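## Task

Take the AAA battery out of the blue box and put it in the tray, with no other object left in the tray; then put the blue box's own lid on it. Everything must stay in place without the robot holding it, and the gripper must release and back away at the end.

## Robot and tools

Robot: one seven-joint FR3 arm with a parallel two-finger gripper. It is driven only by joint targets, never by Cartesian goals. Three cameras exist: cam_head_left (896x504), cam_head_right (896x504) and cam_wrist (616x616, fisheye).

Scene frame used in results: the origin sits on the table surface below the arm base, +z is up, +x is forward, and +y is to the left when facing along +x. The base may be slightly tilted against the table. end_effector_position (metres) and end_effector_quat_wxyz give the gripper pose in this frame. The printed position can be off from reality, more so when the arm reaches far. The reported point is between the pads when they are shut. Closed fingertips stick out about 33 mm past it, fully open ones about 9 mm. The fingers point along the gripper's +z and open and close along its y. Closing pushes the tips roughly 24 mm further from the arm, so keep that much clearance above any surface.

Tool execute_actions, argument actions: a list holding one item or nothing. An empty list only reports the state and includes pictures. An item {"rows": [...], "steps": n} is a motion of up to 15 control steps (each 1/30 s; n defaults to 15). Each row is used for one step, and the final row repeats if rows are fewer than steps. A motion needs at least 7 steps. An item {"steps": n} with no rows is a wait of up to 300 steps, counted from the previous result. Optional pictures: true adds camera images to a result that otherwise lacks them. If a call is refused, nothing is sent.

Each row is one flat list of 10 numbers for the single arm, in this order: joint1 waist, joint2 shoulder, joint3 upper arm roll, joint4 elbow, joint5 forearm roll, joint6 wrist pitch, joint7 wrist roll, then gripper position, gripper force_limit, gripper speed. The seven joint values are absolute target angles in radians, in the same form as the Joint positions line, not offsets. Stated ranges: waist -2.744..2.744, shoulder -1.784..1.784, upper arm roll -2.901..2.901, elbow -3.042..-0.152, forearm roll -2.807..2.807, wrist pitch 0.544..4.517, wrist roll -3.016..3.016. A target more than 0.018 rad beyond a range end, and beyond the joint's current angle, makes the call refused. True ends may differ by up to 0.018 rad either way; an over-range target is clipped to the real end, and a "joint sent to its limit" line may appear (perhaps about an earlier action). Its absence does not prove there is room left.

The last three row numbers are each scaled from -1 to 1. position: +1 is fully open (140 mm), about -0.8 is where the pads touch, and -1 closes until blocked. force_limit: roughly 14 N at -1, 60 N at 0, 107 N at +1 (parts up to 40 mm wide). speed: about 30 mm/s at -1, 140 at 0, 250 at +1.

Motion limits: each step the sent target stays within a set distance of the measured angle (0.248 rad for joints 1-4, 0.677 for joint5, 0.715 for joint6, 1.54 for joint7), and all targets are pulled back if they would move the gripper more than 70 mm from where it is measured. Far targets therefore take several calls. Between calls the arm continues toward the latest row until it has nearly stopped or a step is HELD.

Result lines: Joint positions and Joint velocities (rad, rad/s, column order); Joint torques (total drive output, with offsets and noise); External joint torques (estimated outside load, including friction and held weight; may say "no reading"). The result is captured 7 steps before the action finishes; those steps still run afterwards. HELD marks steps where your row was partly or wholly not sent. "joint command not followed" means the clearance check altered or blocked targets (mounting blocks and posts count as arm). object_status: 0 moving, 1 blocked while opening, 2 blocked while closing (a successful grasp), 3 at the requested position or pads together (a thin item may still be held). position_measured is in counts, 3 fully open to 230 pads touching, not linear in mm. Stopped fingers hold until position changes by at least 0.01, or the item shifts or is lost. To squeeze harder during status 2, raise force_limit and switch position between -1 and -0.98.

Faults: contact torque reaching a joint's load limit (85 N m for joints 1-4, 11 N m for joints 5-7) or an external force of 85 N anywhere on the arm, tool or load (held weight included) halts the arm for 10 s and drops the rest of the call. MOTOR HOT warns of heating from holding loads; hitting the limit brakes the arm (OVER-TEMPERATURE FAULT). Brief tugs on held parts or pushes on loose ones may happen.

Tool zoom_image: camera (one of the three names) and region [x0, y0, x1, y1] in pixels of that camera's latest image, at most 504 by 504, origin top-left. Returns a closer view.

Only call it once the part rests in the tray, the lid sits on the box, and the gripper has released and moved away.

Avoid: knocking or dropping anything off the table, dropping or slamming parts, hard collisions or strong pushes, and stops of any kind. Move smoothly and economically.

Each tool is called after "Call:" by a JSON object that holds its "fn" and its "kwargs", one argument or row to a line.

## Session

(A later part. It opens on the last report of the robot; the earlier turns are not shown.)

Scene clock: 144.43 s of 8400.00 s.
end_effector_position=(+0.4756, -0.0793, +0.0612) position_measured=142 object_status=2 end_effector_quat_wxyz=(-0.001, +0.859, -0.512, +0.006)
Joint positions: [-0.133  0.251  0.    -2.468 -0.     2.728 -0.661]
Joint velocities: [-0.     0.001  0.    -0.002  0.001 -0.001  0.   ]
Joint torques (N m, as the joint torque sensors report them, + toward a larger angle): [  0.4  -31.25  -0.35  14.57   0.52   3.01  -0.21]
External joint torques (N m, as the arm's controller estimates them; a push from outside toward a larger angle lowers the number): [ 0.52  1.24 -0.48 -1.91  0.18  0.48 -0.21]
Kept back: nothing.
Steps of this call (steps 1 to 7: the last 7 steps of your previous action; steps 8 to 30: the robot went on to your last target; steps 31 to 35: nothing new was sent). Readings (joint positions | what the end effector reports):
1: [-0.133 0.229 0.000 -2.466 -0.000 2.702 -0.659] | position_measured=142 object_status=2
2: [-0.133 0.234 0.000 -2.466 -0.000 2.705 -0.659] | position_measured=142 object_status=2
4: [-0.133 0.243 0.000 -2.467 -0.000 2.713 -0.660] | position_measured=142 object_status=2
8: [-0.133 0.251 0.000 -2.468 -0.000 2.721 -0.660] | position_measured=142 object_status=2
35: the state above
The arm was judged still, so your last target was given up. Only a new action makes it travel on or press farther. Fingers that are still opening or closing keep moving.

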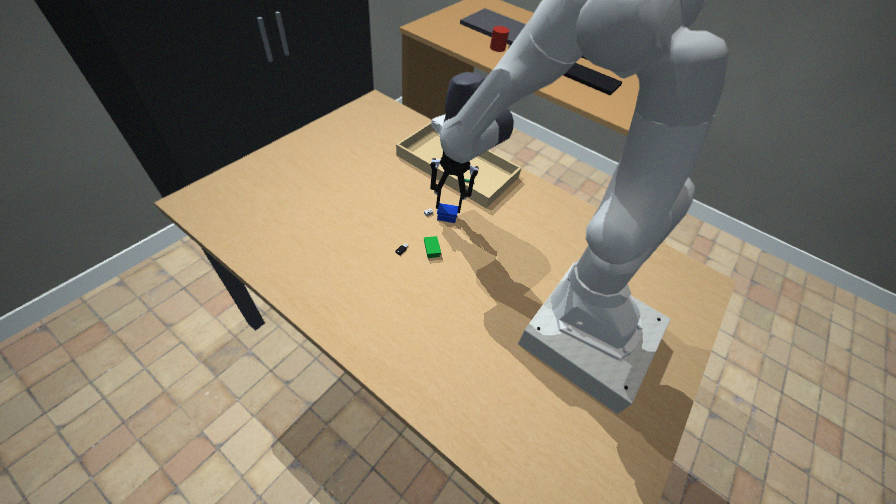

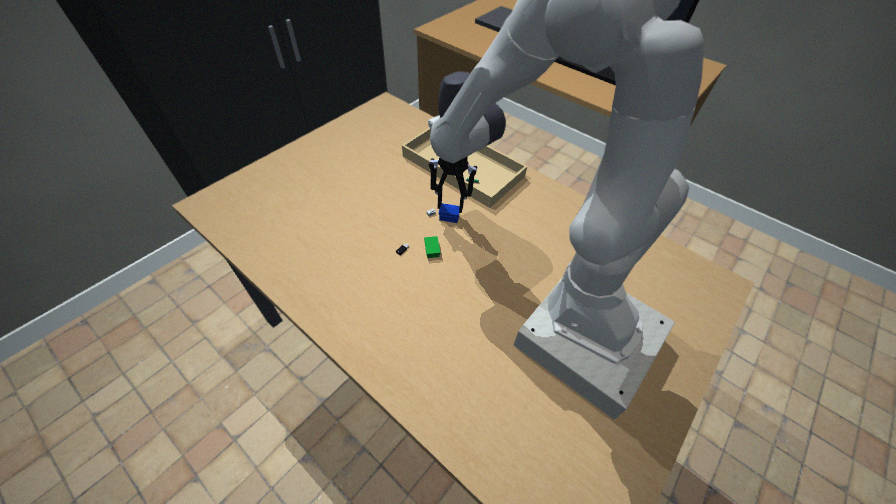

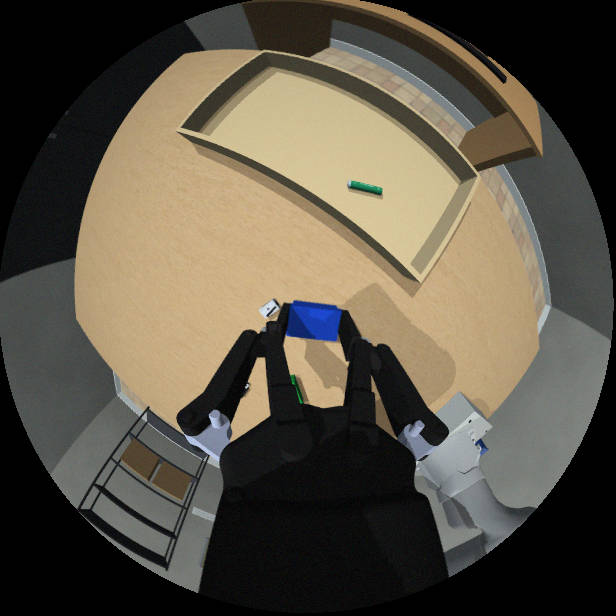

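Call:
{"fn": "execute_actions", "kwargs": {
  "actions": [
    {"rows":[[-0.134,0.256,0,-2.468,0,2.734,-0.664,-0.3,-0.3,-0.7],[-0.134,0.256,0,-2.468,0,2.734,-0.664,-0.3,-0.3,-0.7],[-0.134,0.26,0,-2.468,0,2.738,-0.664,-0.3,-0.3,-0.7],[-0.134,0.26,0,-2.468,0,2.738,-0.664,-0.3,-0.3,-0.7],[-0.134,0.264,0,-2.468,0,2.742,-0.664,-0.3,-0.3,-0.7],[-0.134,0.264,0,-2.468,0,2.742,-0.664,-0.3,-0.3,-0.7],[-0.134,0.268,0,-2.468,0,2.746,-0.664,-0.3,-0.3,-0.7],[-0.134,0.268,0,-2.468,0,2.746,-0.664,-0.3,-0.3,-0.7],[-0.134,0.272,0,-2.468,0,2.75,-0.664,-0.3,-0.3,-0.7]],"steps":15}
  ]
}}

Call:
{"fn": "execute_actions", "kwargs": {
  "actions": [
    {"steps":30}
  ],
  "pictures": true
}}

Call:
{"fn": "zoom_image", "kwargs": {
  "camera": "cam_wrist",
  "region": [250,260,380,370]
}}

Call:
{"fn": "zoom_image", "kwargs": {
  "camera": "cam_head_left",
  "region": [420,170,500,240]
}}

Scene clock: 145.27 s of 8400.00 s.
end_effector_position=(+0.4744, -0.0791, +0.0563) position_measured=142 object_status=2 end_effector_quat_wxyz=(-0.000, +0.859, -0.512, +0.005)
Joint positions: [-0.133  0.263  0.    -2.468 -0.     2.737 -0.661]
Joint velocities: [-0.001  0.039 -0.    -0.    -0.     0.039 -0.   ]
Joint torques (N m, as the joint torque sensors report them, + toward a larger angle): [  0.11 -31.3   -0.48  15.56   0.51   3.04  -0.3 ]
External joint torques (N m, as the arm's controller estimates them; a push from outside toward a larger angle lowers the number): [ 0.28  2.6  -0.57 -1.45  0.17  0.14 -0.3 ]
Steps of this call (steps 1 to 17: nothing new was sent; steps 18 to 25: the first 8 steps of this action). Readings (joint positions | what the end effector reports):
18: [-0.133 0.251 0.000 -2.468 -0.000 2.729 -0.661] | position_measured=142 object_status=2
19: [-0.133 0.252 0.000 -2.468 -0.000 2.729 -0.661] | position_measured=142 object_status=2
21: [-0.133 0.255 0.000 -2.468 -0.000 2.731 -0.661] | position_measured=142 object_status=2
25: the state above

Scene clock: 146.27 s of 8400.00 s.
end_effector_position=(+0.4747, -0.0792, +0.0534) position_measured=142 object_status=2 end_effector_quat_wxyz=(-0.001, +0.859, -0.512, +0.006)
Joint positions: [-0.133  0.27   0.    -2.468 -0.     2.747 -0.661]
Joint velocities: [-0.001  0.    -0.    -0.     0.     0.    -0.   ]
Joint torques (N m, as the joint torque sensors report them, + toward a larger angle): [ -0.19 -31.97  -0.6   15.63   0.62   2.97  -0.22]
External joint torques (N m, as the arm's controller estimates them; a push from outside toward a larger angle lowers the number): [-0.01  0.95 -0.69 -0.65  0.28  0.42 -0.22]
Kept back: nothing.
Steps of this call (steps 1 to 7: the last 7 steps of your previous action; steps 8 to 15: the robot went on to your last target; steps 16 to 30: nothing new was sent). Readings (joint positions | what the end effector reports):
1: [-0.133 0.264 0.000 -2.468 -0.000 2.739 -0.661] | position_measured=142 object_status=2
2: [-0.133 0.266 0.000 -2.468 -0.000 2.741 -0.661] | position_measured=142 object_status=2
4: [-0.133 0.269 0.000 -2.468 -0.000 2.743 -0.661] | position_measured=142 object_status=2
8: [-0.133 0.270 0.000 -2.468 -0.000 2.745 -0.661] | position_measured=142 object_status=2
30: the state above
The arm was judged still, so your last target was given up. Only a new action makes it travel on or press farther. Fingers that are still opening or closing keep moving.

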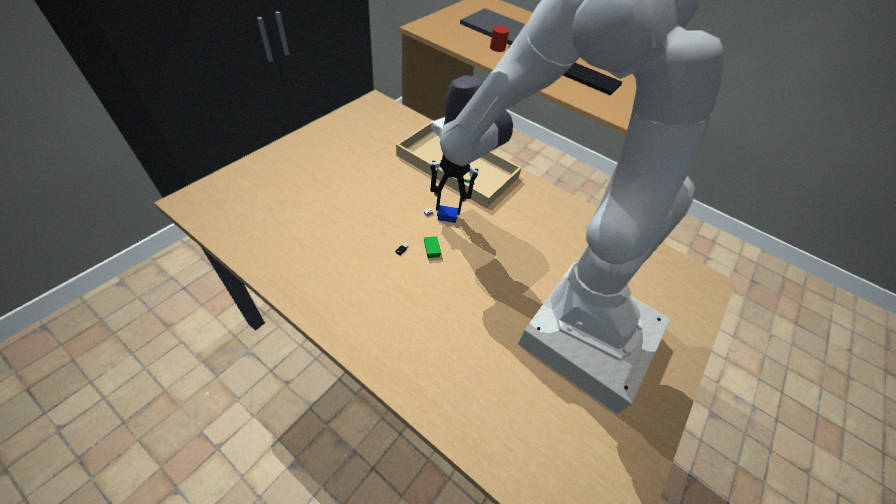

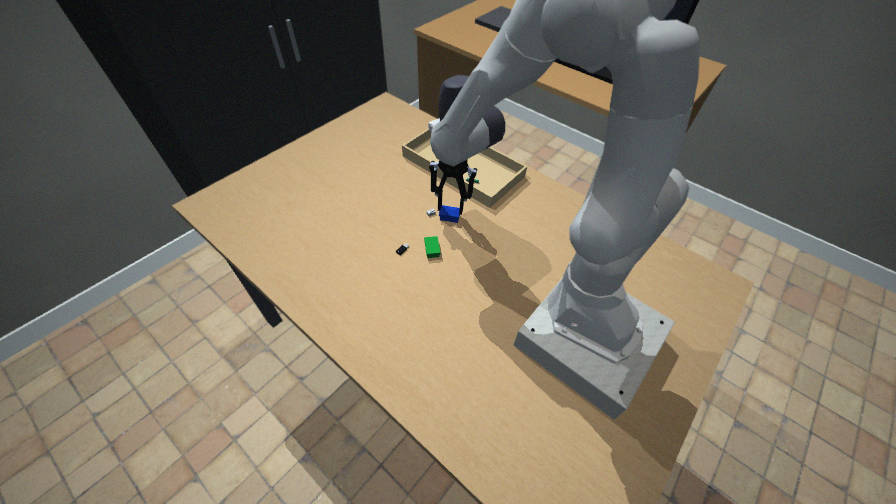

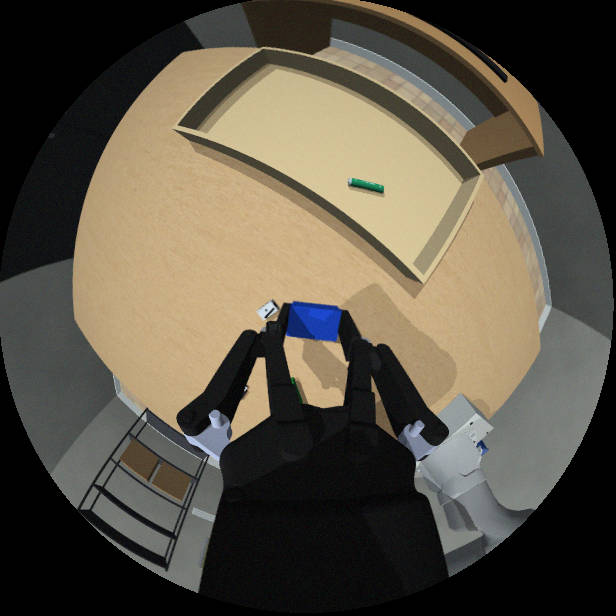

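Region (250, 260, 380, 370) of cam_wrist's 616x616 image, scaled by 3.877, with more detail than that image has; it fills the top 426 rows of this view, and the rest is white.

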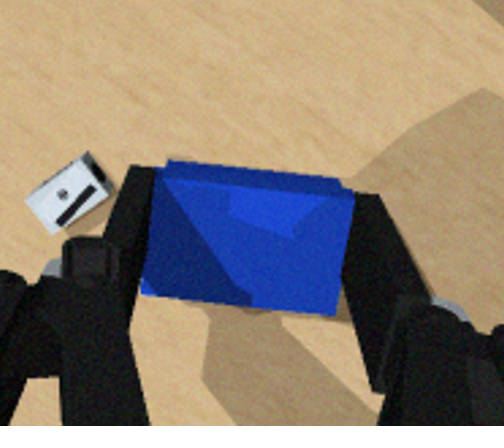

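Region (420, 170, 500, 240) of cam_head_left's 896x504 image, scaled by 6.300, with more detail than that image has; it fills the top 441 rows of this view, and the rest is white.

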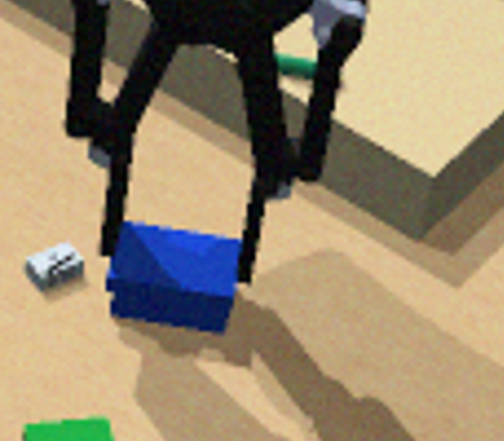

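Past the rim (z=.053, free). Continue.

Call:
{"fn": "execute_actions", "kwargs": {
  "actions": [
    {"rows":[[-0.134,0.276,0,-2.467,0,2.754,-0.664,-0.3,-0.3,-0.7],[-0.134,0.276,0,-2.467,0,2.754,-0.664,-0.3,-0.3,-0.7],[-0.134,0.281,0,-2.467,0,2.759,-0.664,-0.3,-0.3,-0.7],[-0.134,0.281,0,-2.467,0,2.759,-0.664,-0.3,-0.3,-0.7],[-0.134,0.286,0,-2.467,0,2.764,-0.664,-0.3,-0.3,-0.7],[-0.134,0.286,0,-2.467,0,2.764,-0.664,-0.3,-0.3,-0.7],[-0.134,0.291,0,-2.467,0,2.769,-0.664,-0.3,-0.3,-0.7],[-0.134,0.291,0,-2.467,0,2.769,-0.664,-0.3,-0.3,-0.7],[-0.134,0.296,0,-2.467,0,2.774,-0.664,-0.3,-0.3,-0.7]],"steps":15}
  ]
}}

Call:
{"fn": "execute_actions", "kwargs": {
  "actions": [
    {"steps":25}
  ],
  "pictures": true
}}

Call:
{"fn": "zoom_image", "kwargs": {
  "camera": "cam_head_left",
  "region": [420,170,500,240]
}}

Scene clock: 146.97 s of 8400.00 s.
end_effector_position=(+0.4737, -0.0790, +0.0480) position_measured=142 object_status=2 end_effector_quat_wxyz=(-0.000, +0.859, -0.512, +0.005)
Joint positions: [-0.133  0.284  0.    -2.468 -0.     2.759 -0.661]
Joint velocities: [-0.002  0.011  0.     0.008  0.     0.049 -0.002]
Joint torques (N m, as the joint torque sensors report them, + toward a larger angle): [  0.   -27.84  -0.58  15.04   0.41   3.04  -0.22]
External joint torques (N m, as the arm's controller estimates them; a push from outside toward a larger angle lowers the number): [ 0.11  7.7  -0.76 -3.02  0.08 -0.31 -0.25]
Steps of this call (steps 1 to 13: nothing new was sent; steps 14 to 21: the first 8 steps of this action). Readings (joint positions | what the end effector reports):
14: [-0.133 0.271 0.000 -2.468 -0.000 2.748 -0.661] | position_measured=142 object_status=2
15: [-0.133 0.272 0.000 -2.468 -0.000 2.749 -0.661] | position_measured=142 object_status=2
17: [-0.133 0.275 0.000 -2.468 -0.000 2.751 -0.661] | position_measured=142 object_status=2
21: the state above

Scene clock: 147.80 s of 8400.00 s.
end_effector_position=(+0.4778, -0.0797, +0.0479) position_measured=142 object_status=2 end_effector_quat_wxyz=(-0.003, +0.859, -0.512, +0.010)
Joint positions: [-0.133  0.288  0.    -2.466 -0.     2.773 -0.661]
Joint velocities: [ 0.001  0.001 -0.002  0.    -0.001 -0.     0.001]
Joint torques (N m, as the joint torque sensors report them, + toward a larger angle): [  0.68 -28.03   0.26  14.1    0.51   2.87  -0.26]
External joint torques (N m, as the arm's controller estimates them; a push from outside toward a larger angle lowers the number): [ 0.83  5.14  0.13 -1.91  0.19  0.3  -0.26]
Kept back: nothing.
Steps of this call (steps 1 to 7: the last 7 steps of your previous action; steps 8 to 25: the robot went on to your last target). Readings (joint positions | what the end effector reports):
1: [-0.133 0.285 0.000 -2.467 -0.000 2.761 -0.661] | position_measured=142 object_status=2
2: [-0.133 0.286 0.000 -2.467 -0.000 2.764 -0.661] | position_measured=142 object_status=2
4: [-0.133 0.287 0.000 -2.466 -0.000 2.767 -0.661] | position_measured=142 object_status=2
8: [-0.133 0.288 0.000 -2.466 -0.000 2.771 -0.661] | position_measured=142 object_status=2
25: the state above

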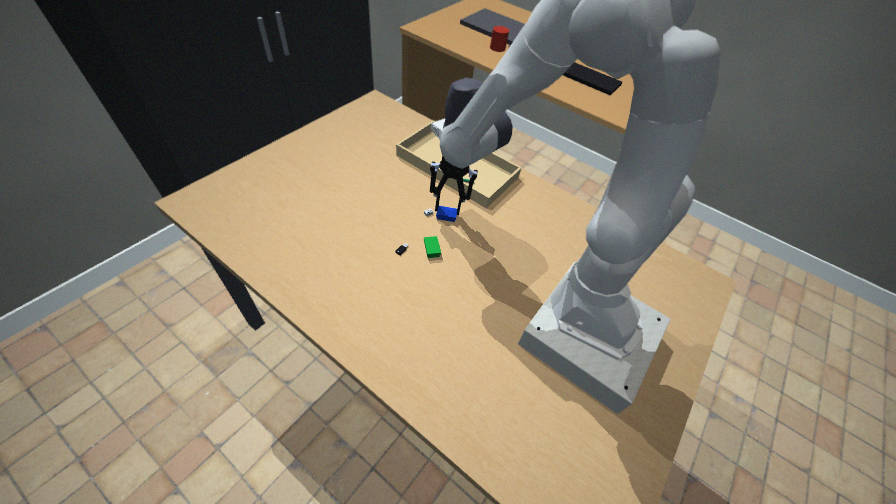

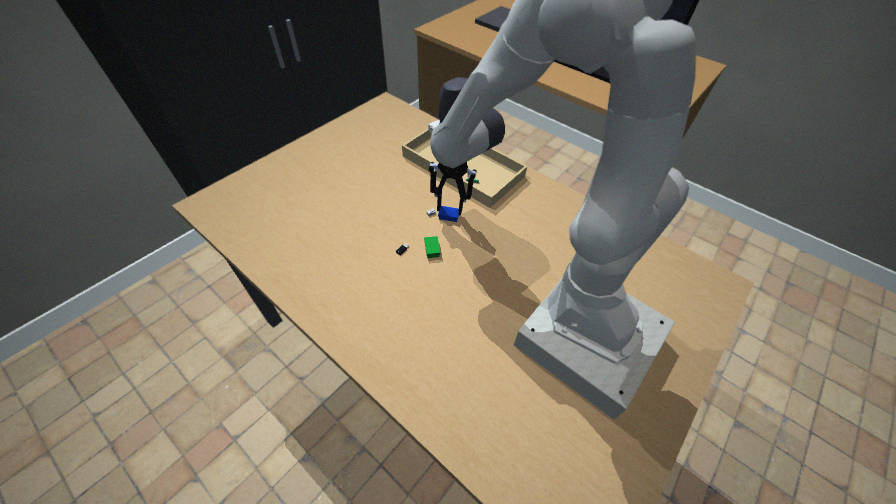

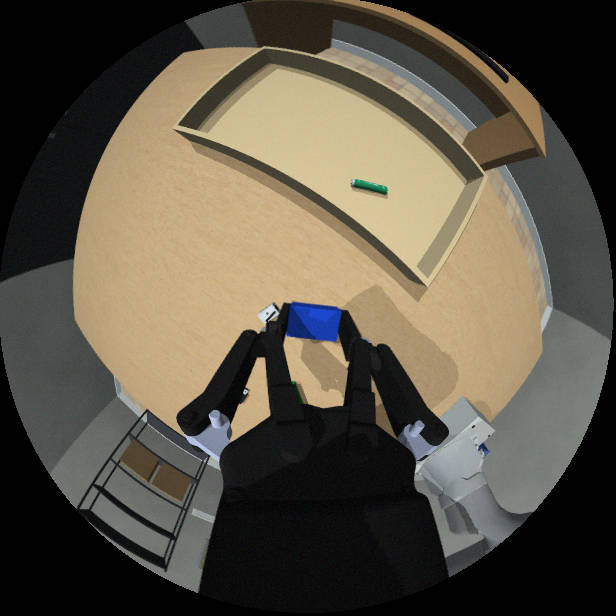

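Region (420, 170, 500, 240) of cam_head_left's 896x504 image, scaled by 6.300, with more detail than that image has; it fills the top 441 rows of this view, and the rest is white.

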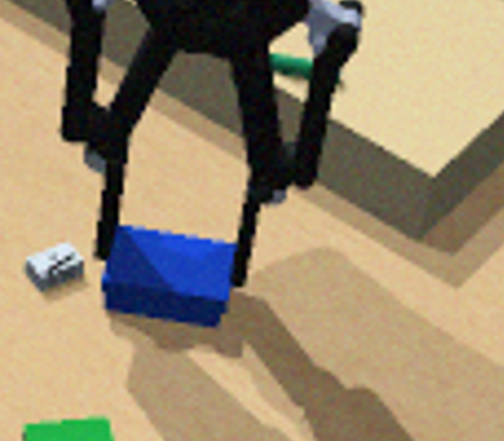

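Seated at z=.048 (8 mm down). Relieve pressure, release, rise slowly.

Call:
{"fn": "execute_actions", "kwargs": {
  "actions": [
    {"rows":[[-0.134,0.286,0,-2.466,0,2.77,-0.664,-0.3,-0.3,-0.7],[-0.134,0.286,0,-2.466,0,2.77,-0.664,-0.3,-0.3,-0.7],[-0.134,0.286,0,-2.466,0,2.77,-0.664,-0.3,-0.3,-0.7],[-0.134,0.286,0,-2.466,0,2.77,-0.664,0.25,-0.3,-0.5]],"steps":15}
  ]
}}

Call:
{"fn": "execute_actions", "kwargs": {
  "actions": [
    {"steps":30}
  ]
}}

Call:
{"fn": "execute_actions", "kwargs": {
  "actions": [
    {"rows":[[-0.134,0.28,0,-2.466,0,2.763,-0.664,0.25,-0.3,-0.5],[-0.134,0.273,0,-2.466,0,2.755,-0.664,0.25,-0.3,-0.5],[-0.134,0.266,0,-2.466,0,2.747,-0.664,0.25,-0.3,-0.5],[-0.134,0.259,0,-2.466,0,2.739,-0.664,0.25,-0.3,-0.5],[-0.134,0.252,0,-2.466,0,2.731,-0.664,0.25,-0.3,-0.5],[-0.134,0.244,0,-2.466,0,2.723,-0.664,0.25,-0.3,-0.5],[-0.134,0.236,0,-2.466,0,2.715,-0.664,0.25,-0.3,-0.5],[-0.134,0.226,0,-2.466,0,2.705,-0.664,0.25,-0.3,-0.5],[-0.134,0.214,0,-2.466,0,2.693,-0.664,0.25,-0.3,-0.5],[-0.134,0.2,0,-2.466,0,2.68,-0.664,0.25,-0.3,-0.5],[-0.134,0.18,0,-2.466,0,2.66,-0.664,0.25,-0.3,-0.5],[-0.134,0.16,0,-2.466,0,2.64,-0.664,0.25,-0.3,-0.5],[-0.134,0.13,0,-2.466,0,2.61,-0.664,0.25,-0.3,-0.5],[-0.134,0.1,0,-2.466,0,2.58,-0.664,0.25,-0.3,-0.5],[-0.134,0.06,0,-2.466,0,2.54,-0.664,0.25,-0.3,-0.5]],"steps":15}
  ]
}}

Call:
{"fn": "execute_actions", "kwargs": {
  "actions": [
    {"steps":30}
  ],
  "pictures": true
}}

Call:
{"fn": "zoom_image", "kwargs": {
  "camera": "cam_head_left",
  "region": [420,170,500,240]
}}

Call:
{"fn": "zoom_image", "kwargs": {
  "camera": "cam_wrist",
  "region": [250,250,380,360]
}}

Scene clock: 148.83 s of 8400.00 s.
end_effector_position=(+0.4781, -0.0798, +0.0484) position_measured=125 object_status=0 end_effector_quat_wxyz=(-0.003, +0.859, -0.512, +0.011)
Joint positions: [-0.133  0.287  0.    -2.466 -0.     2.773 -0.661]
Joint velocities: [ 0.    -0.002 -0.     0.001 -0.    -0.002  0.001]
Joint torques (N m, as the joint torque sensors report them, + toward a larger angle): [ -0.36 -33.54  -0.23  14.83   0.56   2.57  -0.15]
External joint torques (N m, as the arm's controller estimates them; a push from outside toward a larger angle lowers the number): [-0.34 -0.18 -0.48 -1.34  0.25 -0.03 -0.15]
Steps of this call (steps 1 to 15: the robot went on to your last target; steps 16 to 23: nothing new was sent; steps 24 to 31: the first 8 steps of this action). Readings (joint positions | what the end effector reports):
24: [-0.133 0.288 0.000 -2.466 -0.000 2.773 -0.661] | position_measured=142 object_status=2
25: [-0.133 0.287 0.000 -2.466 -0.000 2.773 -0.661] | position_measured=142 object_status=2
27: [-0.133 0.287 0.000 -2.466 -0.000 2.773 -0.661] | position_measured=142 object_status=0
31: the state above

Scene clock: 149.83 s of 8400.00 s.
end_effector_position=(+0.4780, -0.0798, +0.0484) position_measured=98 object_status=3 end_effector_quat_wxyz=(-0.003, +0.859, -0.512, +0.010)
Joint positions: [-0.133  0.287  0.    -2.466 -0.     2.772 -0.661]
Joint velocities: [ 0.001 -0.    -0.     0.     0.     0.001  0.001]
Joint torques (N m, as the joint torque sensors report them, + toward a larger angle): [  0.44 -33.63   0.08  14.98   0.63   2.3   -0.24]
External joint torques (N m, as the arm's controller estimates them; a push from outside toward a larger angle lowers the number): [ 0.55 -0.26 -0.1  -1.2   0.31 -0.3  -0.24]
Kept back: nothing.
Steps of this call (steps 1 to 7: the last 7 steps of your previous action; steps 8 to 15: the robot went on to your last target; steps 16 to 30: nothing new was sent). Readings (joint positions | what the end effector reports):
1: [-0.133 0.287 0.000 -2.466 -0.000 2.773 -0.661] | position_measured=121 object_status=0
2: [-0.133 0.287 0.000 -2.466 -0.000 2.772 -0.661] | position_measured=116 object_status=0
4: [-0.133 0.287 0.000 -2.466 -0.000 2.772 -0.661] | position_measured=107 object_status=0
8: [-0.133 0.287 0.000 -2.466 -0.000 2.772 -0.661] | position_measured=98 object_status=0
30: the state above
The arm was judged still, so your last target was given up. Only a new action makes it travel on or press farther. Fingers that are still opening or closing keep moving.

Scene clock: 150.10 s of 8400.00 s.
end_effector_position=(+0.4813, -0.0803, +0.0645) position_measured=98 object_status=3 end_effector_quat_wxyz=(-0.004, +0.859, -0.512, +0.013)
Joint positions: [-0.133  0.247  0.    -2.466 -0.     2.739 -0.661]
Joint velocities: [-0.    -0.245  0.001  0.     0.001 -0.19   0.   ]
Joint torques (N m, as the joint torque sensors report them, + toward a larger angle): [ -0.65 -33.2   -0.07  15.55   0.55   2.21  -0.28]
External joint torques (N m, as the arm's controller estimates them; a push from outside toward a larger angle lowers the number): [-0.53 -0.8  -0.19 -1.54  0.21 -0.45 -0.28]
Steps of this call (steps 1 to 8: the first 8 steps of this action). Readings (joint positions | what the end effector reports):
1: [-0.133 0.286 0.000 -2.466 -0.000 2.771 -0.661] | position_measured=98 object_status=3
2: [-0.133 0.284 0.000 -2.466 -0.000 2.769 -0.661] | position_measured=98 object_status=3
4: [-0.133 0.275 0.000 -2.466 -0.000 2.761 -0.661] | position_measured=98 object_status=3
8: the state above

Scene clock: 151.10 s of 8400.00 s.
end_effector_position=(+0.4784, -0.0796, +0.1380) position_measured=98 object_status=3 end_effector_quat_wxyz=(-0.003, +0.859, -0.512, +0.011)
Joint positions: [-0.133  0.06   0.    -2.464 -0.     2.544 -0.661]
Joint velocities: [-0.    -0.001  0.     0.001 -0.001 -0.008 -0.   ]
Joint torques (N m, as the joint torque sensors report them, + toward a larger angle): [ -0.7  -28.9   -0.74  17.02   0.69   2.22  -0.21]
External joint torques (N m, as the arm's controller estimates them; a push from outside toward a larger angle lowers the number): [-0.61  0.5  -0.7  -2.62  0.21 -0.36 -0.21]
Kept back: nothing.
Steps of this call (steps 1 to 7: the last 7 steps of your previous action; steps 8 to 30: the robot went on to your last target). Readings (joint positions | what the end effector reports):
1: [-0.133 0.238 0.000 -2.466 -0.000 2.731 -0.661] | position_measured=98 object_status=3
2: [-0.133 0.228 0.000 -2.466 -0.000 2.723 -0.661] | position_measured=98 object_status=3
4: [-0.133 0.201 0.000 -2.467 -0.000 2.700 -0.661] | position_measured=98 object_status=3
8: [-0.133 0.108 0.000 -2.467 -0.000 2.627 -0.661] | position_measured=98 object_status=3
30: the state above

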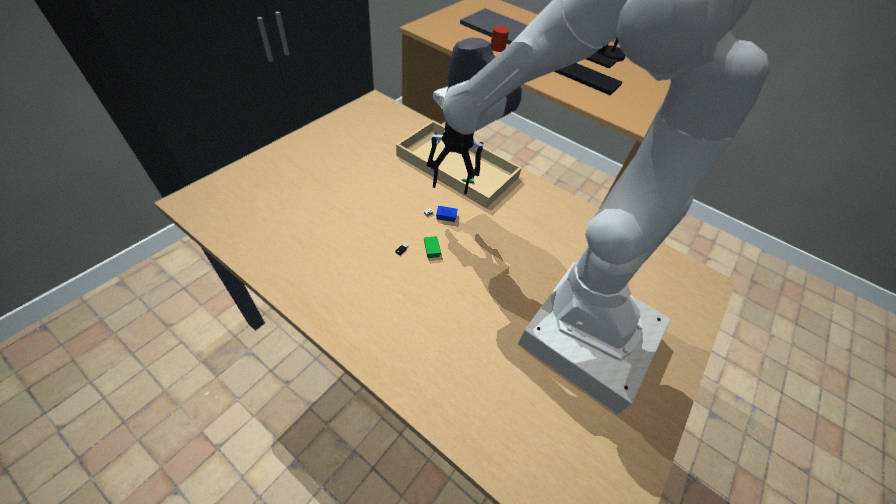

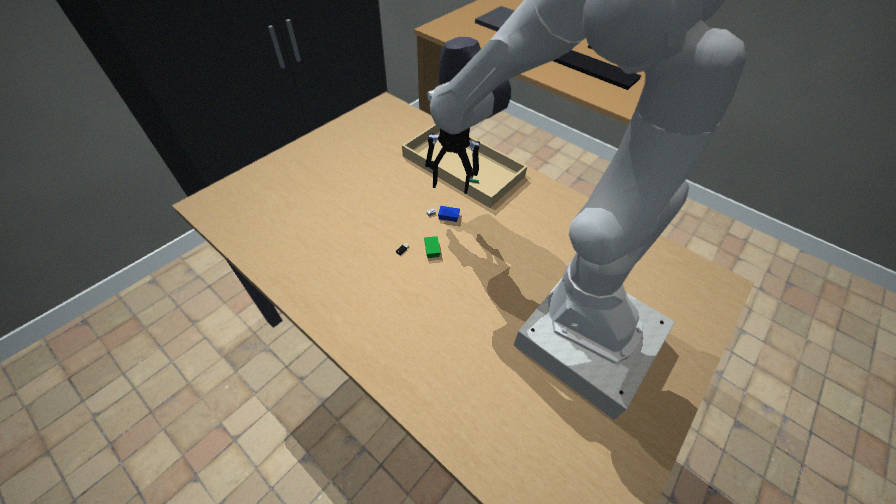

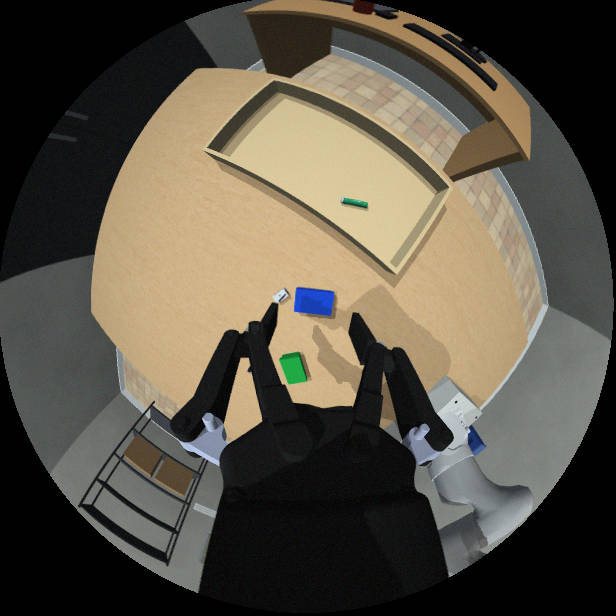

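Region (420, 170, 500, 240) of cam_head_left's 896x504 image, scaled by 6.300, with more detail than that image has; it fills the top 441 rows of this view, and the rest is white.

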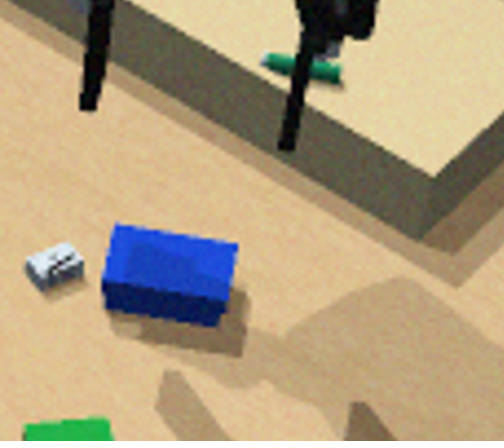

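Region (250, 250, 380, 360) of cam_wrist's 616x616 image, scaled by 3.877, with more detail than that image has; it fills the top 426 rows of this view, and the rest is white.

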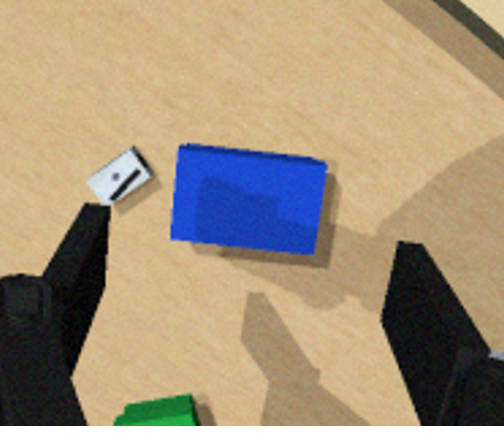

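Call:
{"fn": "finished_scene", "kwargs": {
  "scene": 2
}}

The scene is finished: the task was done.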